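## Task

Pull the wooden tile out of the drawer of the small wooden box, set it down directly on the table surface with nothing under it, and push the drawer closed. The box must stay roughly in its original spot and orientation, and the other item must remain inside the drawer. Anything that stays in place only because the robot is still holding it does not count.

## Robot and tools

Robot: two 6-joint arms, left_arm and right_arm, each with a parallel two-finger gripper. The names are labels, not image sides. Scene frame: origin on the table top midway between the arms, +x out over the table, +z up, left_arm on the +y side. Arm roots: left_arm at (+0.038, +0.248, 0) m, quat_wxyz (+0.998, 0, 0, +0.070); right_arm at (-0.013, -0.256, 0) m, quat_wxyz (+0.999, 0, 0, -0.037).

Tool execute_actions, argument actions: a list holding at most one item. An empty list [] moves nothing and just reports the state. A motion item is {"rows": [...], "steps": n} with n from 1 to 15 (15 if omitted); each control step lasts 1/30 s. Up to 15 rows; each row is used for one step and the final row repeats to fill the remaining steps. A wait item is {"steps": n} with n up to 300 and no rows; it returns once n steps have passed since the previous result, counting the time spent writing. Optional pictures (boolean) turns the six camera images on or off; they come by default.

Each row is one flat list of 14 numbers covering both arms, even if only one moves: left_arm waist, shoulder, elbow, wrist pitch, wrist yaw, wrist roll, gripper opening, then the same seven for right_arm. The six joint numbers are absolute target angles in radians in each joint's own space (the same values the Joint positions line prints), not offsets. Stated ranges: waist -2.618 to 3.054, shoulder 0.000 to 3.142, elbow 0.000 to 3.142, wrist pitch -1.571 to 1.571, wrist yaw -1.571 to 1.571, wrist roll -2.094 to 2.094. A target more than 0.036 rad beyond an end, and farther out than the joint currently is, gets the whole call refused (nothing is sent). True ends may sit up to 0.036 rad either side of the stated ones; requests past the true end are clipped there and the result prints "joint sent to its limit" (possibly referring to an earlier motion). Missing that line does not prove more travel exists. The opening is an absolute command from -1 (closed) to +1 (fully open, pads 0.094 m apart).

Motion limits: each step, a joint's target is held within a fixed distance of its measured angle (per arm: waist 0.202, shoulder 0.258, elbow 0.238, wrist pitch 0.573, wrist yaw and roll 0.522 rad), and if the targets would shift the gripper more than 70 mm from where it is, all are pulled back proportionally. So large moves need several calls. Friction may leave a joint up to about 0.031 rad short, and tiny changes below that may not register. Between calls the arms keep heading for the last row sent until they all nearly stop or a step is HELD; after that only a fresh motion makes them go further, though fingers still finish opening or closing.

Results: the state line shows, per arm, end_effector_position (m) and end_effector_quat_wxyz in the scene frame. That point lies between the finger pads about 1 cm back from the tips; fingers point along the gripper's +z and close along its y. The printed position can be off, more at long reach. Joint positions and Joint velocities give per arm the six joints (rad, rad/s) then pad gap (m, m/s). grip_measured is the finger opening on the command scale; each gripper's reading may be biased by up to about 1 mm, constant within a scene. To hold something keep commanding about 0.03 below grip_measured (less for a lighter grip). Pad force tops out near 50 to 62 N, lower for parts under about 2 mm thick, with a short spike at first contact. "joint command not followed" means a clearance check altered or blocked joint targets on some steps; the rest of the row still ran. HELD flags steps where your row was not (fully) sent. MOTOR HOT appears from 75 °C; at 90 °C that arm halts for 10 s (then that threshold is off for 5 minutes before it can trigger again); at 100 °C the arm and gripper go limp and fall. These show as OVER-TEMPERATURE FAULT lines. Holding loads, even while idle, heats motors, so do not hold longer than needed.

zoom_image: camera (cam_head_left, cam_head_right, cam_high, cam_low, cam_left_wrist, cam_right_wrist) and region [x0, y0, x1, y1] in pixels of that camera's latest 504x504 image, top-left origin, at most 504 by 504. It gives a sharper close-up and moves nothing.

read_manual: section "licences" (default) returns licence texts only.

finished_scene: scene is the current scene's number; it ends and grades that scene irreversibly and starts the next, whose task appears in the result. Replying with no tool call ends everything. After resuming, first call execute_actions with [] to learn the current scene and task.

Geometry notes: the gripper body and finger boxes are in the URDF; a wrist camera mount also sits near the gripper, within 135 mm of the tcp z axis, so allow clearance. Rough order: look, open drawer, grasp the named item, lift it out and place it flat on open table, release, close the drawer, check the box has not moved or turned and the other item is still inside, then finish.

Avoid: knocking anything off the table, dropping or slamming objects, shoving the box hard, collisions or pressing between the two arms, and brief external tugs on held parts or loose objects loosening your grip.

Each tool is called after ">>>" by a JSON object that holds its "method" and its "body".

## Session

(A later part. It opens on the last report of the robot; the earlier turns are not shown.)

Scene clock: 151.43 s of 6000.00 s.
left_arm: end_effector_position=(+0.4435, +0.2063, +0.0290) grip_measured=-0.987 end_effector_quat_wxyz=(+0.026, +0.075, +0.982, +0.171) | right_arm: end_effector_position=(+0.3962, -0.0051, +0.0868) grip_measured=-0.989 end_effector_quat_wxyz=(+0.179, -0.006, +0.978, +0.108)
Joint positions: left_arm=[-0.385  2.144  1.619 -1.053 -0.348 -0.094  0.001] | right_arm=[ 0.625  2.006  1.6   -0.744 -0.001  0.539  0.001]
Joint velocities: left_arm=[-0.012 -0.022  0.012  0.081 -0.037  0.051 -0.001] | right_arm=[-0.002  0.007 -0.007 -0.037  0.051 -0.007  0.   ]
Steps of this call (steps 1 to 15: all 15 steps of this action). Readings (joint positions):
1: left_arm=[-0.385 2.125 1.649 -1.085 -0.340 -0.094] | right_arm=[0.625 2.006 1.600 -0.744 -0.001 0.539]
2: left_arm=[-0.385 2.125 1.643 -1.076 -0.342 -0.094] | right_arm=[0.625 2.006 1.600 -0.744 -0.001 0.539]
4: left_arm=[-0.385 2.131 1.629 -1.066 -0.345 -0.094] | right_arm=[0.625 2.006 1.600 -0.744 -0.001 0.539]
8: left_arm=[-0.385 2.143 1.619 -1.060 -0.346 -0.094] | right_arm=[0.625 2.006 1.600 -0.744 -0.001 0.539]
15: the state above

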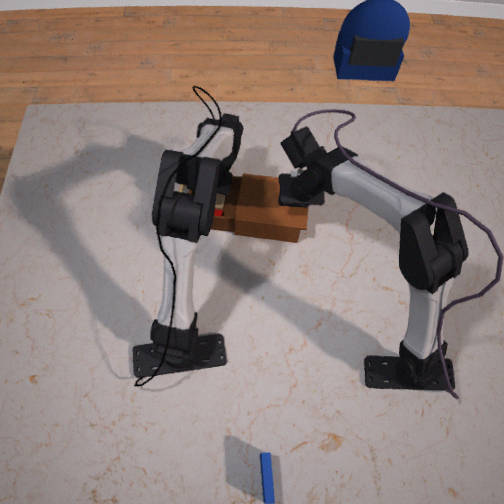

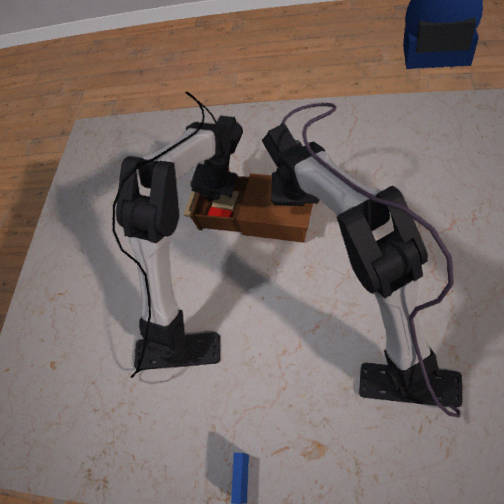

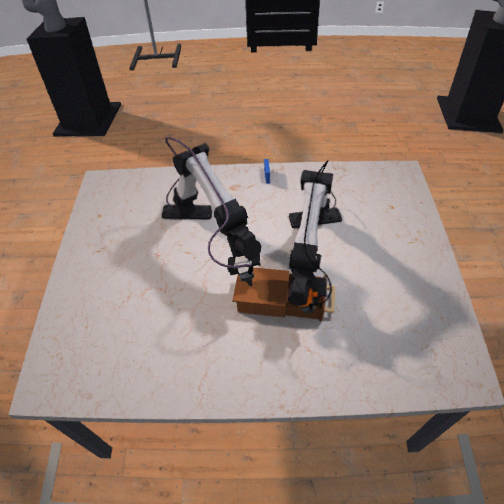

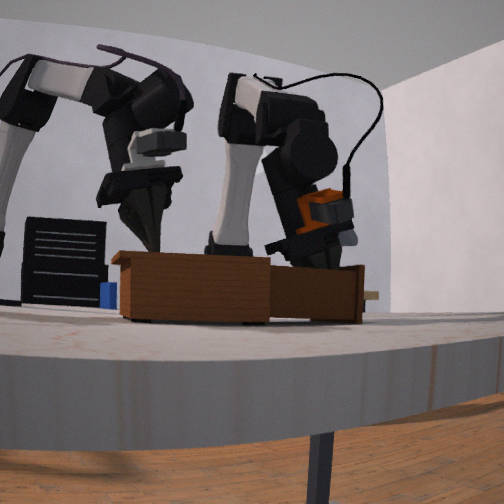

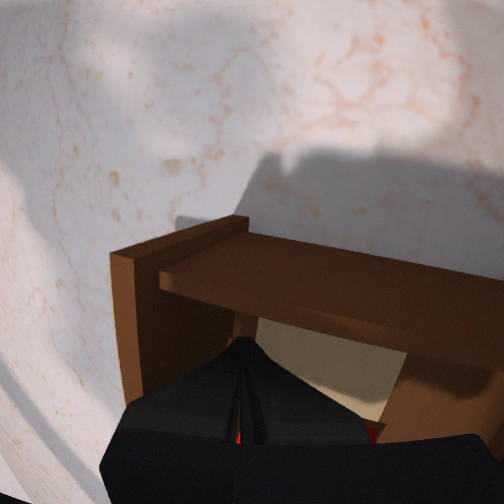

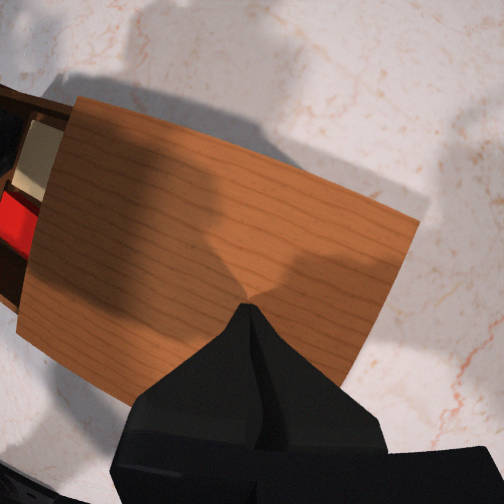

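Aligned along the axis; shift +3 mm, descend, sweep back.

>>> {"method": "execute_actions", "body": {"actions": [{"rows":[[-0.368,2.145,1.62,-1.04,-0.36,-0.08,-1,0.625,2.1,1.52,-0.88,0,0.55,-1]],"steps":8}], "pictures": false}}

>>> {"method": "execute_actions", "body": {"actions": [{"rows":[[-0.368,2.165,1.575,-1.0,-0.36,-0.08,-1,0.625,2.1,1.52,-0.88,0,0.55,-1]],"steps":12}], "pictures": false}}

>>> {"method": "execute_actions", "body": {"actions": [{"rows":[[-0.415,2.165,1.585,-1.0,-0.31,-0.1,-1,0.625,2.1,1.52,-0.88,0,0.55,-1]]}]}}

Scene clock: 162.57 s of 6000.00 s.
left_arm: end_effector_position=(+0.4444, +0.2106, +0.0290) grip_measured=-0.987 end_effector_quat_wxyz=(+0.026, +0.074, +0.982, +0.172) | right_arm: end_effector_position=(+0.3956, -0.0054, +0.0858) grip_measured=-0.989 end_effector_quat_wxyz=(+0.177, -0.006, +0.978, +0.107)
Joint positions: left_arm=[-0.375  2.144  1.619 -1.051 -0.349 -0.086  0.001] | right_arm=[ 0.625  2.007  1.599 -0.746 -0.001  0.539  0.001]
Joint velocities: left_arm=[ 0.002  0.002 -0.002 -0.037 -0.007 -0.007  0.   ] | right_arm=[-0.007 -0.007  0.002  0.037  0.007  0.051  0.001]
Steps of this call (steps 1 to 15: the robot went on to your last target; steps 16 to 90: nothing new was sent; then 7.87 s passed at rest; steps 91 to 98: all 8 steps of this action). Readings (joint positions):
91: left_arm=[-0.385 2.144 1.619 -1.051 -0.349 -0.093] | right_arm=[0.625 2.007 1.599 -0.746 -0.001 0.539]
92: left_arm=[-0.384 2.144 1.619 -1.051 -0.349 -0.091] | right_arm=[0.625 2.007 1.599 -0.746 -0.001 0.539]
94: left_arm=[-0.380 2.144 1.619 -1.051 -0.349 -0.089] | right_arm=[0.625 2.007 1.599 -0.746 -0.001 0.539]
98: the state above

Scene clock: 162.97 s of 6000.00 s.
left_arm: end_effector_position=(+0.4446, +0.2109, +0.0197) grip_measured=-0.987 end_effector_quat_wxyz=(+0.026, +0.075, +0.982, +0.173) | right_arm: end_effector_position=(+0.3956, -0.0054, +0.0858) grip_measured=-0.989 end_effector_quat_wxyz=(+0.177, -0.006, +0.978, +0.107)
Joint positions: left_arm=[-0.375  2.155  1.597 -1.017 -0.351 -0.084  0.001] | right_arm=[ 0.625  2.007  1.599 -0.746 -0.001  0.539  0.001]
Joint velocities: left_arm=[ 0.002 -0.002 -0.007  0.037  0.081 -0.007  0.001] | right_arm=[-0.027  0.017 -0.012 -0.037 -0.066  0.007 -0.001]
Steps of this call (steps 1 to 12: all 12 steps of this action). Readings (joint positions):
1: left_arm=[-0.375 2.144 1.616 -1.045 -0.349 -0.086] | right_arm=[0.625 2.007 1.599 -0.746 -0.001 0.539]
2: left_arm=[-0.375 2.144 1.611 -1.037 -0.350 -0.085] | right_arm=[0.625 2.007 1.599 -0.746 -0.001 0.539]
4: left_arm=[-0.375 2.147 1.603 -1.027 -0.350 -0.085] | right_arm=[0.625 2.007 1.599 -0.746 -0.001 0.539]
8: left_arm=[-0.375 2.155 1.597 -1.020 -0.351 -0.084] | right_arm=[0.625 2.007 1.599 -0.746 -0.001 0.539]
12: the state above

Scene clock: 163.47 s of 6000.00 s.
left_arm: end_effector_position=(+0.4434, +0.1987, +0.0196) grip_measured=-0.987 end_effector_quat_wxyz=(+0.029, +0.085, +0.981, +0.172) | right_arm: end_effector_position=(+0.3956, -0.0054, +0.0858) grip_measured=-0.989 end_effector_quat_wxyz=(+0.177, -0.006, +0.978, +0.107)
Joint positions: left_arm=[-0.404  2.155  1.597 -1.017 -0.35  -0.093  0.001] | right_arm=[ 0.625  2.007  1.599 -0.746 -0.001  0.539  0.001]
Joint velocities: left_arm=[ 0.002 -0.012 -0.002 -0.037 -0.037  0.022 -0.   ] | right_arm=[ 0.002 -0.002 -0.022 -0.037 -0.066 -0.007 -0.001]
Steps of this call (steps 1 to 15: all 15 steps of this action). Readings (joint positions):
1: left_arm=[-0.377 2.155 1.597 -1.017 -0.350 -0.085] | right_arm=[0.625 2.007 1.599 -0.746 -0.001 0.539]
2: left_arm=[-0.381 2.155 1.597 -1.017 -0.350 -0.087] | right_arm=[0.625 2.007 1.599 -0.746 -0.001 0.539]
4: left_arm=[-0.393 2.155 1.597 -1.017 -0.350 -0.090] | right_arm=[0.625 2.007 1.599 -0.746 -0.001 0.539]
8: left_arm=[-0.404 2.155 1.597 -1.017 -0.350 -0.092] | right_arm=[0.625 2.007 1.599 -0.746 -0.001 0.539]
15: the state above

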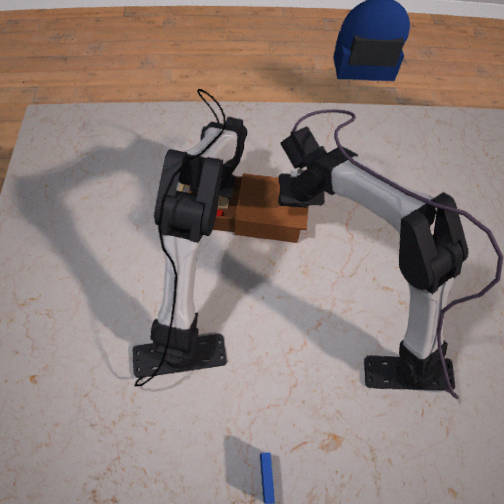

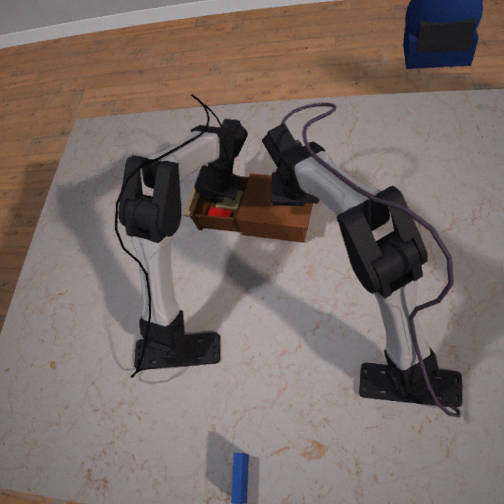

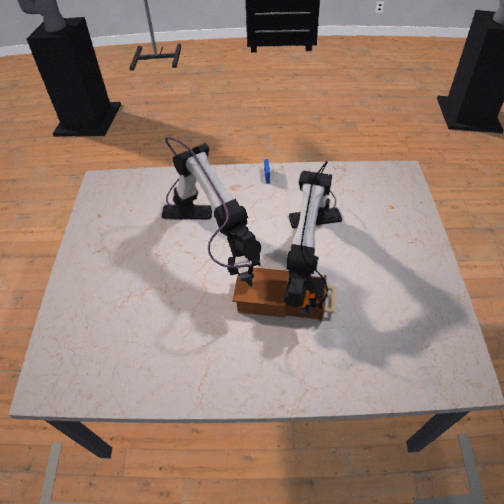

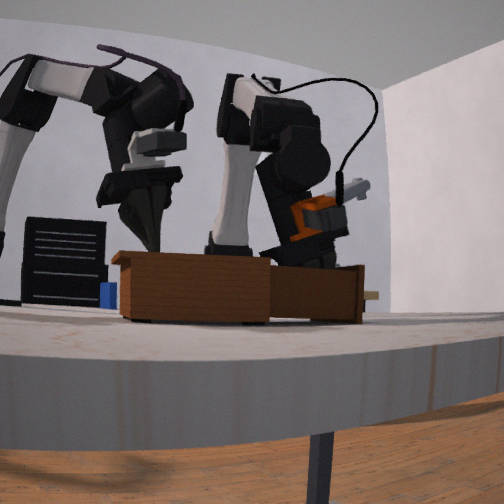

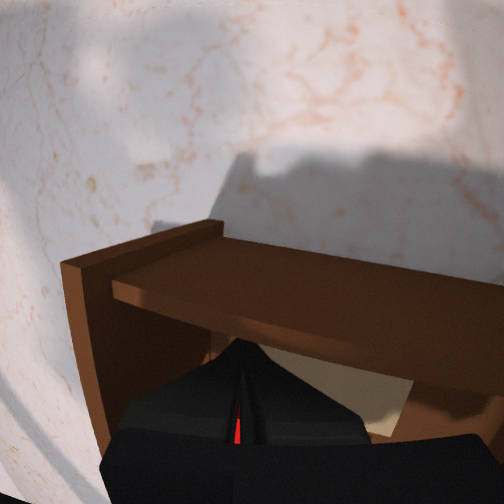

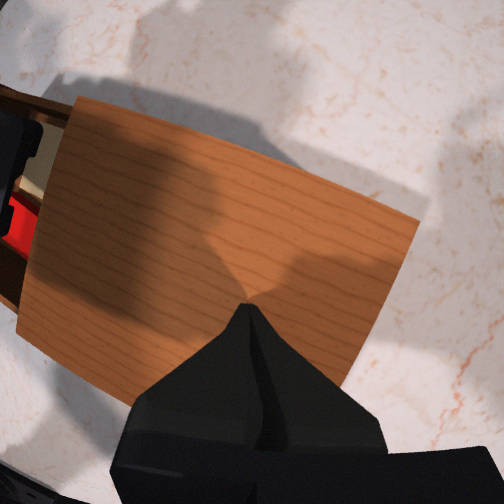

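>>> {"method": "execute_actions", "body": {"actions": [{"rows":[[-0.404,2.11,1.68,-1.1,-0.35,-0.09,-1,0.625,2.04,1.58,-0.79,0,0.55,-1]],"steps":10}], "pictures": false}}

>>> {"method": "execute_actions", "body": {"actions": [{"rows":[[-0.335,2.11,1.68,-1.09,0.035,-0.03,-1,0.625,2.04,1.58,-0.79,0,0.55,-1]]}], "pictures": false}}

>>> {"method": "execute_actions", "body": {"actions": [{"rows":[[-0.335,2.11,1.68,-1.09,0.035,-0.03,0.44,0.625,2.04,1.58,-0.79,0,0.55,-1]]}]}}

Scene clock: 173.63 s of 6000.00 s.
left_arm: end_effector_position=(+0.4486, +0.1974, +0.0469) grip_measured=-0.987 end_effector_quat_wxyz=(+0.042, +0.082, +0.981, +0.170) | right_arm: end_effector_position=(+0.3962, -0.0051, +0.0867) grip_measured=-0.989 end_effector_quat_wxyz=(+0.179, -0.006, +0.978, +0.108)
Joint positions: left_arm=[-0.404  2.122  1.657 -1.083 -0.351 -0.094  0.001] | right_arm=[ 0.625  2.006  1.599 -0.743 -0.001  0.539  0.001]
Joint velocities: left_arm=[ 0.002  0.007 -0.002 -0.125 -0.051  0.007  0.001] | right_arm=[-0.012  0.002 -0.007 -0.007  0.066  0.037 -0.   ]
Steps of this call (steps 1 to 15: the robot went on to your last target; steps 16 to 90: nothing new was sent; then 6.83 s passed at rest; steps 91 to 100: all 10 steps of this action). Readings (joint positions):
91: left_arm=[-0.404 2.153 1.605 -1.028 -0.351 -0.094] | right_arm=[0.625 2.006 1.599 -0.744 -0.001 0.539]
92: left_arm=[-0.404 2.153 1.618 -1.045 -0.351 -0.094] | right_arm=[0.625 2.006 1.599 -0.743 -0.001 0.539]
94: left_arm=[-0.404 2.142 1.640 -1.063 -0.351 -0.094] | right_arm=[0.625 2.006 1.599 -0.743 -0.001 0.539]
98: left_arm=[-0.404 2.122 1.657 -1.078 -0.351 -0.094] | right_arm=[0.625 2.006 1.599 -0.743 -0.001 0.539]
100: the state above

Scene clock: 174.13 s of 6000.00 s.
left_arm: end_effector_position=(+0.4389, +0.1676, +0.0365) grip_measured=-0.987 end_effector_quat_wxyz=(+0.009, +0.078, +0.997, -0.007) | right_arm: end_effector_position=(+0.3962, -0.0051, +0.0867) grip_measured=-0.989 end_effector_quat_wxyz=(+0.179, -0.006, +0.978, +0.108)
Joint positions: left_arm=[-0.331  2.122  1.657 -1.086  0.012 -0.037  0.001] | right_arm=[ 0.625  2.006  1.599 -0.743 -0.001  0.539  0.001]
Joint velocities: left_arm=[-0.002 -0.022  0.002 -0.022  0.095 -0.037  0.   ] | right_arm=[ 0.002 -0.007  0.007 -0.007 -0.022  0.037  0.001]
Steps of this call (steps 1 to 15: all 15 steps of this action). Readings (joint positions):
1: left_arm=[-0.398 2.122 1.657 -1.085 -0.301 -0.085] | right_arm=[0.625 2.006 1.599 -0.743 -0.001 0.539]
2: left_arm=[-0.387 2.122 1.657 -1.085 -0.232 -0.075] | right_arm=[0.625 2.006 1.599 -0.743 -0.001 0.539]
4: left_arm=[-0.360 2.122 1.657 -1.086 -0.136 -0.060] | right_arm=[0.625 2.006 1.599 -0.743 -0.001 0.539]
8: left_arm=[-0.331 2.122 1.657 -1.086 -0.043 -0.046] | right_arm=[0.625 2.006 1.599 -0.743 -0.001 0.539]
15: the state above

Scene clock: 174.63 s of 6000.00 s.
left_arm: end_effector_position=(+0.4384, +0.1653, +0.0365) grip_measured=+0.438 end_effector_quat_wxyz=(+0.009, +0.079, +0.997, -0.014) | right_arm: end_effector_position=(+0.3962, -0.0051, +0.0867) grip_measured=-0.989 end_effector_quat_wxyz=(+0.179, -0.006, +0.978, +0.108)
Joint positions: left_arm=[-0.331  2.122  1.657 -1.086  0.025 -0.035  0.068] | right_arm=[ 0.625  2.006  1.599 -0.743 -0.001  0.539  0.001]
Joint velocities: left_arm=[-0.002  0.012 -0.012 -0.007  0.022 -0.081  0.   ] | right_arm=[ 0.012  0.017 -0.002  0.022  0.007 -0.022 -0.001]
Steps of this call (steps 1 to 15: all 15 steps of this action). Readings (joint positions):
1: left_arm=[-0.331 2.122 1.657 -1.086 0.014 -0.037] | right_arm=[0.625 2.006 1.599 -0.743 -0.001 0.539]
2: left_arm=[-0.331 2.122 1.657 -1.086 0.017 -0.036] | right_arm=[0.625 2.006 1.599 -0.743 -0.001 0.539]
4: left_arm=[-0.331 2.122 1.657 -1.086 0.020 -0.036] | right_arm=[0.625 2.006 1.599 -0.743 -0.001 0.539]
8: left_arm=[-0.331 2.122 1.657 -1.086 0.023 -0.035] | right_arm=[0.625 2.006 1.599 -0.743 -0.001 0.539]
15: the state above

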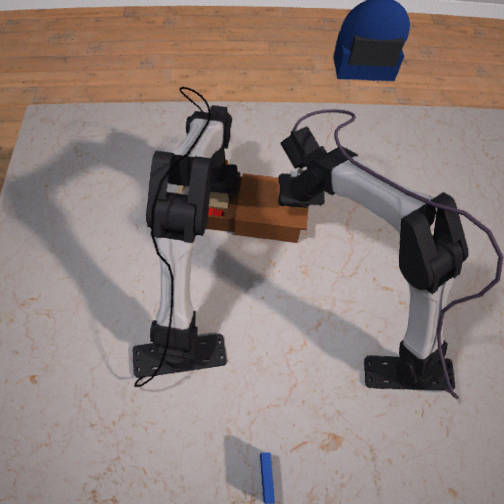

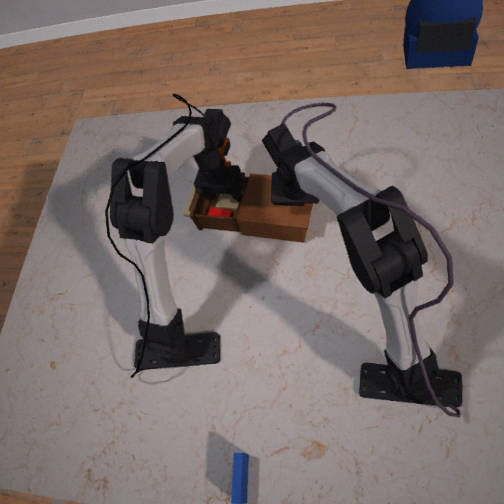

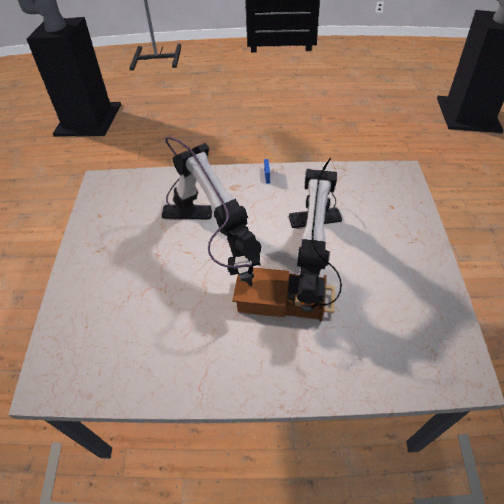

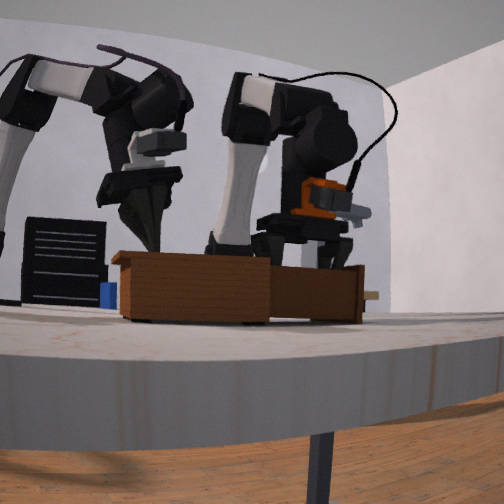

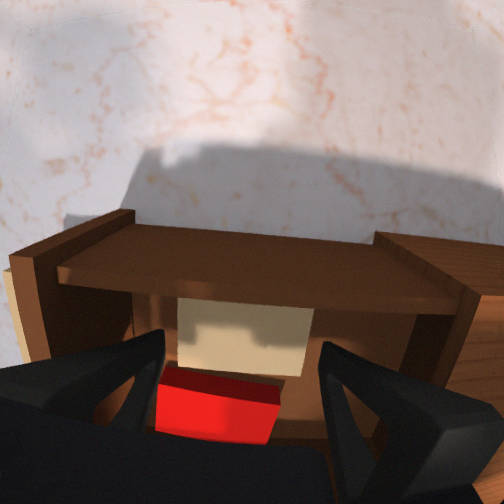

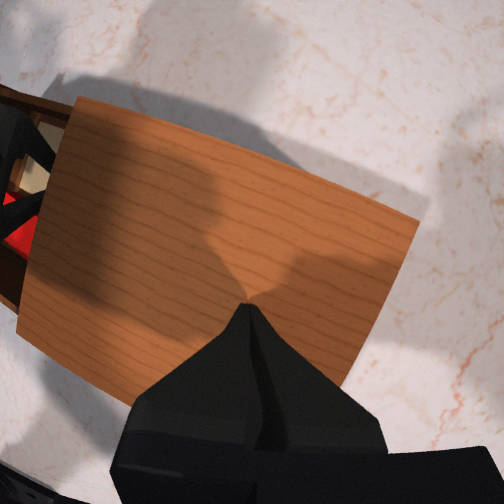

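Moved and centred.

>>> {"method": "execute_actions", "body": {"actions": [{"rows":[[-0.335,2.15,1.595,-1.02,0.025,-0.03,0.44,0.625,2.04,1.58,-0.79,0,0.55,-1]]}], "pictures": false}}

>>> {"method": "execute_actions", "body": {"actions": [{"rows":[[-0.335,2.155,1.59,-1.02,0.025,-0.03,0.2,0.625,2.04,1.58,-0.79,0,0.55,-1]],"steps":10}], "pictures": false}}

Scene clock: 183.23 s of 6000.00 s.
left_arm: end_effector_position=(+0.4361, +0.1657, +0.0201) grip_measured=+0.438 end_effector_quat_wxyz=(+0.003, +0.079, +0.997, -0.013) | right_arm: end_effector_position=(+0.3962, -0.0051, +0.0867) grip_measured=-0.989 end_effector_quat_wxyz=(+0.179, -0.006, +0.978, +0.108)
Joint positions: left_arm=[-0.331  2.139  1.618 -1.04   0.026 -0.034  0.068] | right_arm=[ 0.625  2.006  1.599 -0.743 -0.001  0.539  0.001]
Joint velocities: left_arm=[-0.012  0.017  0.007  0.022 -0.066 -0.037 -0.001] | right_arm=[ 0.012 -0.017 -0.012 -0.095  0.022 -0.022 -0.   ]
Steps of this call (steps 1 to 15: the robot went on to your last target; steps 16 to 90: nothing new was sent; then 5.10 s passed at rest; steps 91 to 105: all 15 steps of this action). Readings (joint positions):
91: left_arm=[-0.331 2.122 1.652 -1.078 0.026 -0.035] | right_arm=[0.625 2.006 1.599 -0.743 -0.001 0.539]
92: left_arm=[-0.331 2.122 1.643 -1.066 0.026 -0.035] | right_arm=[0.625 2.006 1.599 -0.743 -0.001 0.539]
94: left_arm=[-0.331 2.130 1.627 -1.052 0.026 -0.035] | right_arm=[0.625 2.006 1.599 -0.743 -0.001 0.539]
98: left_arm=[-0.331 2.139 1.618 -1.042 0.026 -0.035] | right_arm=[0.625 2.006 1.599 -0.743 -0.001 0.539]
105: the state above

Scene clock: 183.57 s of 6000.00 s.
left_arm: end_effector_position=(+0.4365, +0.1655, +0.0201) grip_measured=+0.250 end_effector_quat_wxyz=(+0.004, +0.079, +0.997, -0.014) | right_arm: end_effector_position=(+0.3962, -0.0051, +0.0867) grip_measured=-0.989 end_effector_quat_wxyz=(+0.179, -0.006, +0.978, +0.108)
Joint positions: left_arm=[-0.331  2.139  1.618 -1.038  0.026 -0.034  0.059] | right_arm=[ 0.625  2.006  1.599 -0.743 -0.001  0.539  0.001]
Joint velocities: left_arm=[-0.002 -0.012 -0.002 -0.022  0.007 -0.11   0.   ] | right_arm=[-0.002  0.002  0.022 -0.081 -0.007 -0.037  0.   ]
Steps of this call (steps 1 to 10: all 10 steps of this action). Readings (joint positions):
1: left_arm=[-0.331 2.139 1.618 -1.040 0.026 -0.034] | right_arm=[0.625 2.006 1.599 -0.743 -0.001 0.539]
2: left_arm=[-0.331 2.139 1.618 -1.038 0.026 -0.034] | right_arm=[0.625 2.006 1.599 -0.743 -0.001 0.539]
4: left_arm=[-0.331 2.139 1.618 -1.038 0.026 -0.034] | right_arm=[0.625 2.006 1.599 -0.743 -0.001 0.539]
8: left_arm=[-0.331 2.139 1.618 -1.038 0.026 -0.034] | right_arm=[0.625 2.006 1.599 -0.743 -0.001 0.539]
10: the state above

>>> {"method": "execute_actions", "body": {"actions": [{"rows":[[-0.335,2.095,1.7,-1.15,0.025,-0.03,0.2,0.625,2.04,1.58,-0.79,0,0.55,-1]],"steps":12}], "pictures": false}}

>>> {"method": "execute_actions", "body": {"actions": [{"rows":[[-0.335,2.08,1.8,-1.27,0.025,-0.03,0.2,0.625,2.04,1.58,-0.79,0,0.55,-1]],"steps":10}], "pictures": false}}

>>> {"method": "execute_actions", "body": {"actions": [{"rows":[[-0.335,2.07,1.9,-1.36,0,-0.03,0.2,0.625,2.04,1.58,-0.79,0,0.55,-1]],"steps":10}], "pictures": false}}

>>> {"method": "execute_actions", "body": {"actions": [{"rows":[[0.25,2.07,1.9,-1.36,0,-0.03,0.2,0.625,2.04,1.58,-0.79,0,0.55,-1]]}], "pictures": false}}

>>> {"method": "execute_actions", "body": {"actions": [{"rows":[[0.25,2.115,1.66,-1.09,0,-0.03,0.2,0.625,2.04,1.58,-0.79,0,0.55,-1]]}], "pictures": false}}

>>> {"method": "execute_actions", "body": {"actions": [{"rows":[[0.25,2.16,1.578,-1.0,0,-0.03,0.2,0.625,2.04,1.58,-0.79,0,0.55,-1]]}]}}

Scene clock: 205.43 s of 6000.00 s.
left_arm: end_effector_position=(+0.4328, +0.1662, +0.0467) grip_measured=+0.250 end_effector_quat_wxyz=(-0.000, +0.079, +0.997, -0.013) | right_arm: end_effector_position=(+0.3962, -0.0051, +0.0867) grip_measured=-0.989 end_effector_quat_wxyz=(+0.179, -0.006, +0.978, +0.108)
Joint positions: left_arm=[-0.331  2.108  1.677 -1.137  0.026 -0.034  0.059] | right_arm=[ 0.625  2.006  1.599 -0.743 -0.001  0.539  0.001]
Joint velocities: left_arm=[ 0.007  0.017 -0.002 -0.051  0.051  0.007  0.   ] | right_arm=[-0.007 -0.017 -0.007 -0.051 -0.081  0.007  0.   ]
Steps of this call (steps 1 to 15: the robot went on to your last target; steps 16 to 90: nothing new was sent; then 18.47 s passed at rest; steps 91 to 102: all 12 steps of this action). Readings (joint positions):
91: left_arm=[-0.331 2.138 1.626 -1.052 0.026 -0.034] | right_arm=[0.625 2.006 1.599 -0.743 -0.001 0.539]
92: left_arm=[-0.331 2.138 1.638 -1.074 0.026 -0.034] | right_arm=[0.625 2.006 1.599 -0.743 -0.001 0.539]
94: left_arm=[-0.331 2.127 1.660 -1.100 0.026 -0.034] | right_arm=[0.625 2.006 1.599 -0.743 -0.001 0.539]
98: left_arm=[-0.331 2.108 1.677 -1.124 0.026 -0.034] | right_arm=[0.625 2.006 1.599 -0.743 -0.001 0.539]
102: the state above

Scene clock: 205.77 s of 6000.00 s.
left_arm: end_effector_position=(+0.4351, +0.1658, +0.0797) grip_measured=+0.250 end_effector_quat_wxyz=(+0.005, +0.079, +0.997, -0.014) | right_arm: end_effector_position=(+0.3962, -0.0051, +0.0867) grip_measured=-0.989 end_effector_quat_wxyz=(+0.179, -0.006, +0.978, +0.108)
Joint positions: left_arm=[-0.331  2.089  1.779 -1.248  0.026 -0.034  0.059] | right_arm=[ 0.625  2.006  1.599 -0.743 -0.001  0.539  0.001]
Joint velocities: left_arm=[-0.002 -0.012  0.002 -0.139  0.007 -0.022 -0.   ] | right_arm=[ 0.017 -0.012 -0.007 -0.066 -0.095  0.022 -0.001]
Steps of this call (steps 1 to 10: all 10 steps of this action). Readings (joint positions):
1: left_arm=[-0.331 2.108 1.692 -1.158 0.026 -0.034] | right_arm=[0.625 2.006 1.599 -0.743 -0.001 0.539]
2: left_arm=[-0.331 2.111 1.714 -1.185 0.026 -0.034] | right_arm=[0.625 2.006 1.599 -0.743 -0.001 0.539]
4: left_arm=[-0.331 2.105 1.755 -1.213 0.026 -0.034] | right_arm=[0.625 2.006 1.599 -0.743 -0.001 0.539]
8: left_arm=[-0.331 2.089 1.779 -1.237 0.026 -0.034] | right_arm=[0.625 2.006 1.599 -0.743 -0.001 0.539]
10: the state above

Scene clock: 206.10 s of 6000.00 s.
left_arm: end_effector_position=(+0.4376, +0.1679, +0.1083) grip_measured=+0.250 end_effector_quat_wxyz=(+0.014, +0.079, +0.997, -0.007) | right_arm: end_effector_position=(+0.3962, -0.0051, +0.0867) grip_measured=-0.989 end_effector_quat_wxyz=(+0.179, -0.006, +0.978, +0.108)
Joint positions: left_arm=[-0.331  2.079  1.878 -1.341  0.011 -0.034  0.059] | right_arm=[ 0.625  2.006  1.599 -0.743 -0.001  0.539  0.001]
Joint velocities: left_arm=[-0.002  0.002 -0.012 -0.212 -0.007 -0.007  0.001] | right_arm=[-0.002 -0.017 -0.017 -0.037 -0.037 -0.081 -0.   ]
Steps of this call (steps 1 to 10: all 10 steps of this action). Readings (joint positions):
1: left_arm=[-0.331 2.090 1.793 -1.267 0.024 -0.034] | right_arm=[0.625 2.006 1.599 -0.743 -0.001 0.539]
2: left_arm=[-0.331 2.093 1.816 -1.291 0.021 -0.034] | right_arm=[0.625 2.006 1.599 -0.743 -0.001 0.539]
4: left_arm=[-0.331 2.089 1.856 -1.312 0.017 -0.034] | right_arm=[0.625 2.006 1.599 -0.743 -0.001 0.539]
8: left_arm=[-0.331 2.079 1.878 -1.332 0.013 -0.034] | right_arm=[0.625 2.006 1.599 -0.743 -0.001 0.539]
10: the state above

Scene clock: 206.60 s of 6000.00 s.
left_arm: end_effector_position=(+0.4039, +0.4229, +0.1083) grip_measured=+0.250 end_effector_quat_wxyz=(+0.010, -0.234, +0.972, +0.007) | right_arm: end_effector_position=(+0.3962, -0.0051, +0.0867) grip_measured=-0.989 end_effector_quat_wxyz=(+0.179, -0.006, +0.978, +0.108)
Joint positions: left_arm=[ 0.303  2.079  1.878 -1.348 -0.011 -0.031  0.059] | right_arm=[ 0.625  2.006  1.599 -0.743 -0.001  0.539  0.001]
Joint velocities: left_arm=[-0.002 -0.002  0.007 -0.051 -0.095 -0.037 -0.001] | right_arm=[-0.002 -0.007  0.002  0.037  0.051  0.037 -0.   ]
Steps of this call (steps 1 to 15: all 15 steps of this action). Readings (joint positions):
1: left_arm=[-0.319 2.079 1.878 -1.344 0.016 -0.032] | right_arm=[0.625 2.006 1.599 -0.743 -0.001 0.539]
2: left_arm=[-0.295 2.079 1.878 -1.346 0.022 -0.032] | right_arm=[0.625 2.006 1.599 -0.743 -0.001 0.539]
4: left_arm=[-0.207 2.079 1.878 -1.346 0.022 -0.031] | right_arm=[0.625 2.006 1.599 -0.743 -0.001 0.539]
8: left_arm=[0.022 2.079 1.878 -1.346 0.018 -0.031] | right_arm=[0.625 2.006 1.599 -0.743 -0.001 0.539]
15: the state above

Scene clock: 207.10 s of 6000.00 s.
left_arm: end_effector_position=(+0.4119, +0.4008, +0.0341) grip_measured=+0.250 end_effector_quat_wxyz=(-0.004, -0.207, +0.978, +0.002) | right_arm: end_effector_position=(+0.3962, -0.0051, +0.0867) grip_measured=-0.989 end_effector_quat_wxyz=(+0.179, -0.006, +0.978, +0.108)
Joint positions: left_arm=[ 0.247  2.132  1.664 -1.11  -0.005 -0.031  0.059] | right_arm=[ 0.625  2.006  1.599 -0.743 -0.001  0.539  0.001]
Joint velocities: left_arm=[-0.002  0.002  0.002  0.066  0.007 -0.007  0.001] | right_arm=[ 0.007 -0.012  0.002 -0.022 -0.007 -0.037  0.   ]
Steps of this call (steps 1 to 15: all 15 steps of this action). Readings (joint positions):
1: left_arm=[0.299 2.075 1.848 -1.313 -0.011 -0.031] | right_arm=[0.625 2.006 1.599 -0.743 -0.001 0.539]
2: left_arm=[0.290 2.067 1.798 -1.261 -0.011 -0.031] | right_arm=[0.625 2.006 1.599 -0.743 -0.001 0.539]
4: left_arm=[0.267 2.084 1.719 -1.203 -0.010 -0.031] | right_arm=[0.625 2.006 1.599 -0.743 -0.001 0.539]
8: left_arm=[0.247 2.134 1.665 -1.151 -0.005 -0.031] | right_arm=[0.625 2.006 1.599 -0.743 -0.001 0.539]
15: the state above

Scene clock: 207.60 s of 6000.00 s.
left_arm: end_effector_position=(+0.4093, +0.3998, +0.0084) grip_measured=+0.250 end_effector_quat_wxyz=(-0.008, -0.207, +0.978, +0.001) | right_arm: end_effector_position=(+0.3962, -0.0051, +0.0867) grip_measured=-0.989 end_effector_quat_wxyz=(+0.179, -0.006, +0.978, +0.108)
Joint positions: left_arm=[ 0.247  2.156  1.596 -1.026 -0.005 -0.031  0.059] | right_arm=[ 0.625  2.006  1.599 -0.743 -0.001  0.539  0.001]
Joint velocities: left_arm=[ 0.022 -0.017 -0.017  0.066 -0.051 -0.007  0.   ] | right_arm=[ 0.002  0.002 -0.022  0.066 -0.095  0.037 -0.001]
Steps of this call (steps 1 to 15: all 15 steps of this action). Readings (joint positions):
1: left_arm=[0.247 2.132 1.654 -1.095 -0.005 -0.031] | right_arm=[0.625 2.006 1.599 -0.743 -0.001 0.539]
2: left_arm=[0.247 2.132 1.640 -1.074 -0.005 -0.031] | right_arm=[0.625 2.006 1.599 -0.743 -0.001 0.539]
4: left_arm=[0.247 2.142 1.613 -1.049 -0.005 -0.031] | right_arm=[0.625 2.006 1.599 -0.743 -0.001 0.539]
8: left_arm=[0.247 2.156 1.596 -1.034 -0.005 -0.031] | right_arm=[0.625 2.006 1.599 -0.743 -0.001 0.539]
15: the state above

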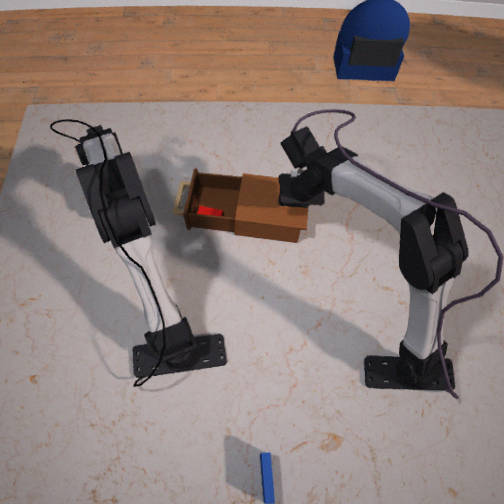

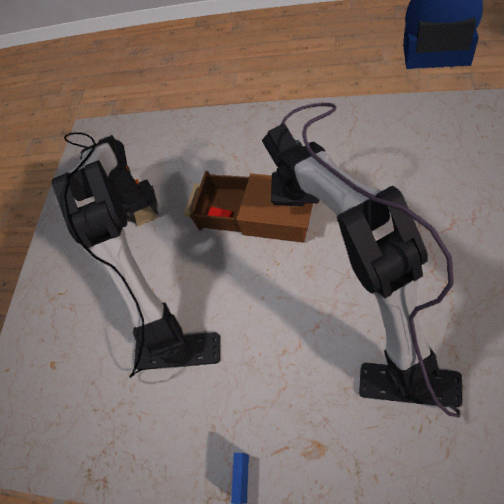

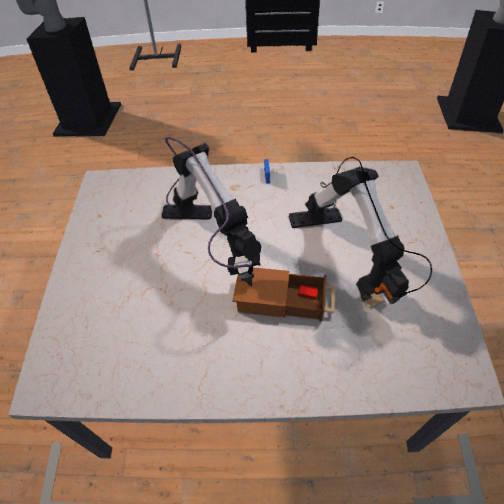

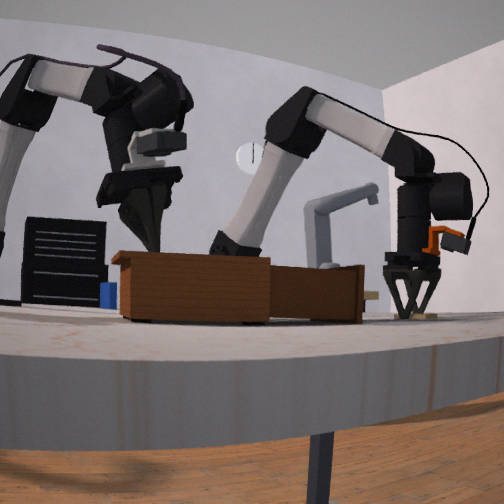

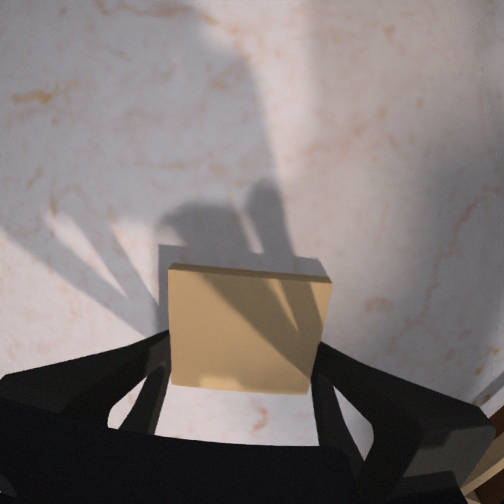

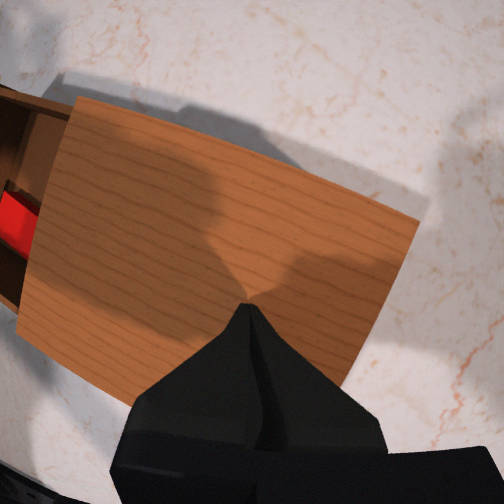

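>>> {"method": "execute_actions", "body": {"actions": [{"rows":[[0.25,2.16,1.59,-1.02,0,-0.03,0.55,0.625,2.04,1.58,-0.79,0,0.55,-1]],"steps":8}], "pictures": false}}

>>> {"method": "execute_actions", "body": {"actions": [{"rows":[[0.25,2.06,1.59,-1.06,0,-0.03,0.55,0.625,2.04,1.58,-0.79,0,0.55,-1]],"steps":10}], "pictures": false}}

>>> {"method": "execute_actions", "body": {"actions": [{"rows":[[0.06,2.05,1.52,-1.02,0.15,0.3,-1,0.625,2.1,1.52,-0.88,0,0.55,-1]]}], "pictures": false}}

>>> {"method": "execute_actions", "body": {"actions": [{"rows":[[-0.01,2.05,1.52,-1.02,0.18,0.28,-1,0.625,2.1,1.52,-0.88,0,0.55,-1]],"steps":10}], "pictures": false}}

>>> {"method": "execute_actions", "body": {"actions": [{"rows":[[-0.08,2.05,1.52,-1.03,0.21,0.22,-1,0.625,2.1,1.52,-0.88,0,0.55,-1]],"steps":10}], "pictures": false}}

>>> {"method": "execute_actions", "body": {"actions": [{"rows":[[-0.15,2.05,1.52,-1.04,0.25,0.16,-1,0.625,2.1,1.52,-0.88,0,0.55,-1]],"steps":12}]}}

Scene clock: 224.13 s of 6000.00 s.
left_arm: end_effector_position=(+0.4094, +0.3998, +0.0084) grip_measured=+0.548 end_effector_quat_wxyz=(-0.008, -0.207, +0.978, +0.001) | right_arm: end_effector_position=(+0.3962, -0.0051, +0.0867) grip_measured=-0.989 end_effector_quat_wxyz=(+0.179, -0.006, +0.978, +0.108)
Joint positions: left_arm=[ 0.247  2.156  1.596 -1.026 -0.005 -0.031  0.073] | right_arm=[ 0.625  2.006  1.599 -0.743 -0.001  0.539  0.001]
Joint velocities: left_arm=[ 0.017  0.007  0.012 -0.066 -0.037  0.022 -0.   ] | right_arm=[-0.007  0.012 -0.017  0.095  0.051 -0.022  0.   ]
Steps of this call (steps 1 to 15: the robot went on to your last target; steps 16 to 90: nothing new was sent; then 13.27 s passed at rest; steps 91 to 98: all 8 steps of this action). Readings (joint positions):
91: left_arm=[0.247 2.156 1.596 -1.026 -0.005 -0.031] | right_arm=[0.625 2.006 1.599 -0.743 -0.001 0.539]
92: left_arm=[0.247 2.156 1.596 -1.026 -0.005 -0.031] | right_arm=[0.625 2.006 1.599 -0.743 -0.001 0.539]
94: left_arm=[0.247 2.156 1.596 -1.026 -0.005 -0.031] | right_arm=[0.625 2.006 1.599 -0.743 -0.001 0.539]
98: the state above

Scene clock: 224.47 s of 6000.00 s.
left_arm: end_effector_position=(+0.4107, +0.4003, +0.0426) grip_measured=+0.548 end_effector_quat_wxyz=(+0.024, -0.207, +0.978, +0.007) | right_arm: end_effector_position=(+0.3962, -0.0051, +0.0867) grip_measured=-0.989 end_effector_quat_wxyz=(+0.179, -0.006, +0.978, +0.108)
Joint positions: left_arm=[ 0.247  2.065  1.594 -1.05  -0.005 -0.031  0.073] | right_arm=[ 0.625  2.006  1.599 -0.743 -0.001  0.539  0.001]
Joint velocities: left_arm=[-0.007  0.007  0.007 -0.11  -0.022 -0.022 -0.001] | right_arm=[ 0.002 -0.012  0.017 -0.007 -0.081 -0.095 -0.001]
Steps of this call (steps 1 to 10: all 10 steps of this action). Readings (joint positions):
1: left_arm=[0.247 2.149 1.596 -1.027 -0.005 -0.031] | right_arm=[0.625 2.006 1.599 -0.743 -0.001 0.539]
2: left_arm=[0.247 2.139 1.594 -1.035 -0.005 -0.031] | right_arm=[0.625 2.006 1.599 -0.743 -0.001 0.539]
4: left_arm=[0.247 2.105 1.594 -1.044 -0.005 -0.031] | right_arm=[0.625 2.006 1.599 -0.743 -0.001 0.539]
8: left_arm=[0.247 2.065 1.594 -1.048 -0.005 -0.031] | right_arm=[0.625 2.006 1.599 -0.743 -0.001 0.539]
10: the state above

Scene clock: 224.97 s of 6000.00 s.
left_arm: end_effector_position=(+0.4261, +0.3008, +0.0316) grip_measured=-0.987 end_effector_quat_wxyz=(+0.025, +0.044, +0.997, -0.064) | right_arm: end_effector_position=(+0.3956, -0.0054, +0.0858) grip_measured=-0.989 end_effector_quat_wxyz=(+0.177, -0.006, +0.978, +0.107)
Joint positions: left_arm=[ 0.056  2.063  1.54  -1.031  0.135  0.282  0.001] | right_arm=[ 0.625  2.007  1.599 -0.746 -0.001  0.539  0.001]
Joint velocities: left_arm=[ 0.085  0.002  0.007 -0.066 -0.051  0.125  0.   ] | right_arm=[-0.012  0.017 -0.012  0.007  0.066  0.037 -0.   ]
Steps of this call (steps 1 to 15: all 15 steps of this action). Readings (joint positions):
1: left_arm=[0.237 2.065 1.589 -1.047 0.002 0.003] | right_arm=[0.625 2.007 1.599 -0.746 -0.001 0.539]
2: left_arm=[0.217 2.063 1.579 -1.041 0.016 0.050] | right_arm=[0.625 2.007 1.599 -0.746 -0.001 0.539]
4: left_arm=[0.142 2.063 1.559 -1.033 0.053 0.133] | right_arm=[0.625 2.007 1.599 -0.746 -0.001 0.539]
8: left_arm=[0.030 2.063 1.541 -1.031 0.118 0.231] | right_arm=[0.625 2.007 1.599 -0.746 -0.001 0.539]
15: the state above

Scene clock: 225.30 s of 6000.00 s.
left_arm: end_effector_position=(+0.4295, +0.2723, +0.0321) grip_measured=-0.988 end_effector_quat_wxyz=(+0.025, +0.077, +0.994, -0.073) | right_arm: end_effector_position=(+0.3956, -0.0054, +0.0858) grip_measured=-0.989 end_effector_quat_wxyz=(+0.177, -0.006, +0.978, +0.107)
Joint positions: left_arm=[-0.01   2.063  1.54  -1.029  0.153  0.282  0.001] | right_arm=[ 0.625  2.007  1.599 -0.746 -0.001  0.539  0.001]
Joint velocities: left_arm=[-0.007 -0.002 -0.032 -0.007 -0.037 -0.037 -0.   ] | right_arm=[ 0.002 -0.007 -0.017 -0.007  0.007  0.066 -0.   ]
Steps of this call (steps 1 to 10: all 10 steps of this action). Readings (joint positions):
1: left_arm=[0.053 2.063 1.540 -1.031 0.137 0.282] | right_arm=[0.625 2.007 1.599 -0.746 -0.001 0.539]
2: left_arm=[0.046 2.063 1.540 -1.031 0.140 0.282] | right_arm=[0.625 2.007 1.599 -0.746 -0.001 0.539]
4: left_arm=[0.019 2.063 1.540 -1.030 0.149 0.282] | right_arm=[0.625 2.007 1.599 -0.746 -0.001 0.539]
8: left_arm=[-0.010 2.063 1.540 -1.029 0.151 0.282] | right_arm=[0.625 2.007 1.599 -0.746 -0.001 0.539]
10: the state above

Scene clock: 225.63 s of 6000.00 s.
left_arm: end_effector_position=(+0.4299, +0.2709, +0.0310) grip_measured=-0.988 end_effector_quat_wxyz=(+0.020, +0.067, +0.996, -0.049) | right_arm: end_effector_position=(+0.3956, -0.0054, +0.0858) grip_measured=-0.989 end_effector_quat_wxyz=(+0.177, -0.006, +0.978, +0.107)
Joint positions: left_arm=[-0.035  2.063  1.54  -1.026  0.103  0.237  0.001] | right_arm=[ 0.625  2.007  1.599 -0.746 -0.001  0.539  0.001]
Joint velocities: left_arm=[-0.022  0.007 -0.007 -0.007  0.066 -0.095 -0.001] | right_arm=[-0.002  0.002 -0.017 -0.037 -0.037  0.007 -0.   ]
Steps of this call (steps 1 to 10: all 10 steps of this action). Readings (joint positions):
1: left_arm=[-0.014 2.063 1.540 -1.029 0.152 0.275] | right_arm=[0.625 2.007 1.599 -0.746 -0.001 0.539]
2: left_arm=[-0.019 2.063 1.540 -1.029 0.141 0.266] | right_arm=[0.625 2.007 1.599 -0.746 -0.001 0.539]
4: left_arm=[-0.030 2.063 1.540 -1.028 0.117 0.253] | right_arm=[0.625 2.007 1.599 -0.746 -0.001 0.539]
8: left_arm=[-0.035 2.063 1.540 -1.026 0.103 0.240] | right_arm=[0.625 2.007 1.599 -0.746 -0.001 0.539]
10: the state above

Scene clock: 226.03 s of 6000.00 s.
left_arm: end_effector_position=(+0.4311, +0.2633, +0.0316) grip_measured=-0.988 end_effector_quat_wxyz=(+0.017, +0.061, +0.998, -0.020) | right_arm: end_effector_position=(+0.3951, -0.0084, +0.0849) grip_measured=-0.989 end_effector_quat_wxyz=(+0.177, -0.004, +0.979, +0.100)
Joint positions: left_arm=[-0.08   2.059  1.54  -1.023  0.044  0.18   0.001] | right_arm=[ 0.625  2.007  1.599 -0.754  0.012  0.539  0.001]
Joint velocities: left_arm=[-0.012 -0.017 -0.002 -0.007  0.022  0.022 -0.   ] | right_arm=[-0.012 -0.002 -0.002 -0.095 -0.066 -0.007 -0.001]
Steps of this call (steps 1 to 12: all 12 steps of this action). Readings (joint positions):
1: left_arm=[-0.041 2.063 1.540 -1.026 0.100 0.227] | right_arm=[0.625 2.007 1.599 -0.746 -0.001 0.539]
2: left_arm=[-0.049 2.062 1.540 -1.026 0.090 0.216] | right_arm=[0.625 2.007 1.599 -0.747 0.001 0.539]
4: left_arm=[-0.069 2.060 1.540 -1.024 0.066 0.202] | right_arm=[0.625 2.007 1.599 -0.753 0.009 0.539]
8: left_arm=[-0.080 2.059 1.540 -1.023 0.045 0.187] | right_arm=[0.625 2.007 1.599 -0.754 0.012 0.539]
12: the state above

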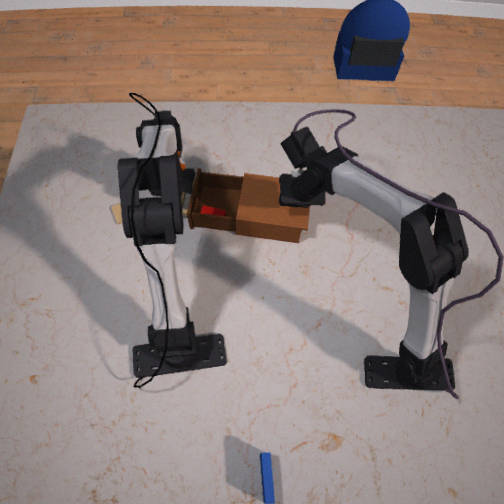

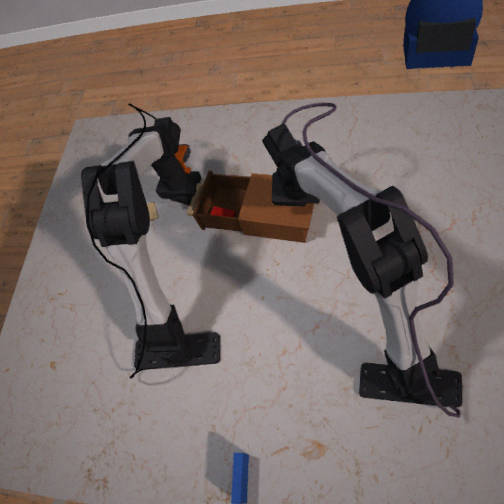

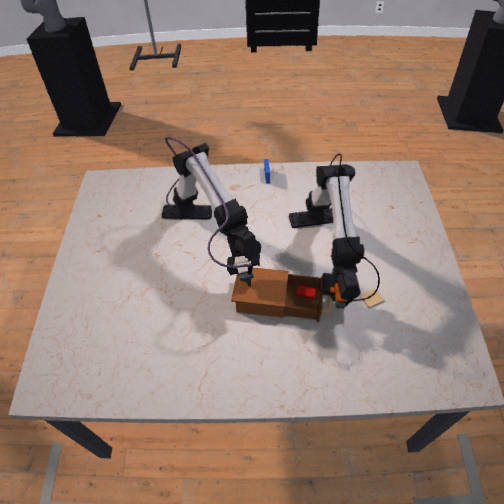

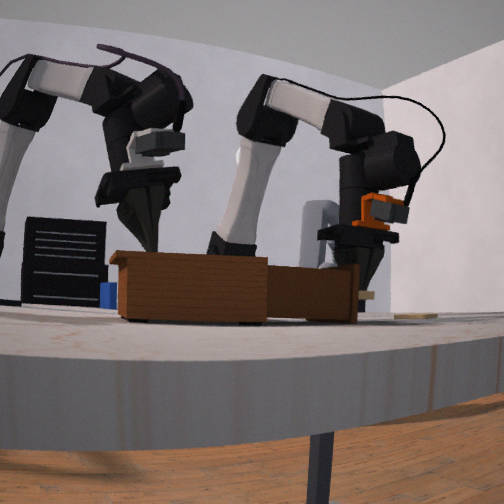

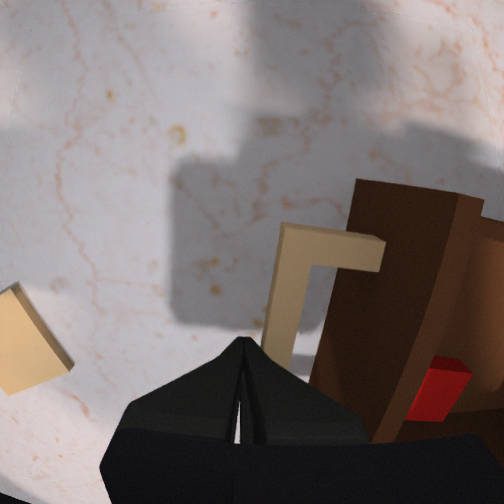

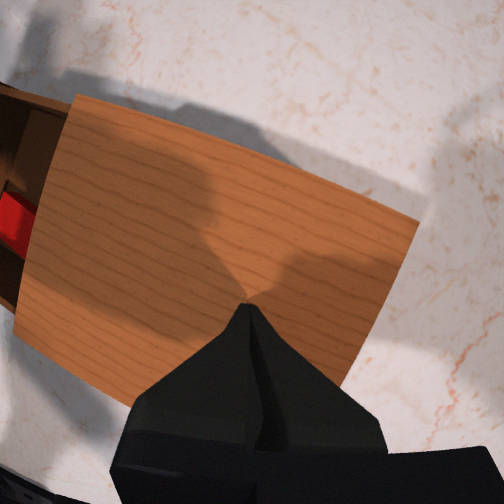

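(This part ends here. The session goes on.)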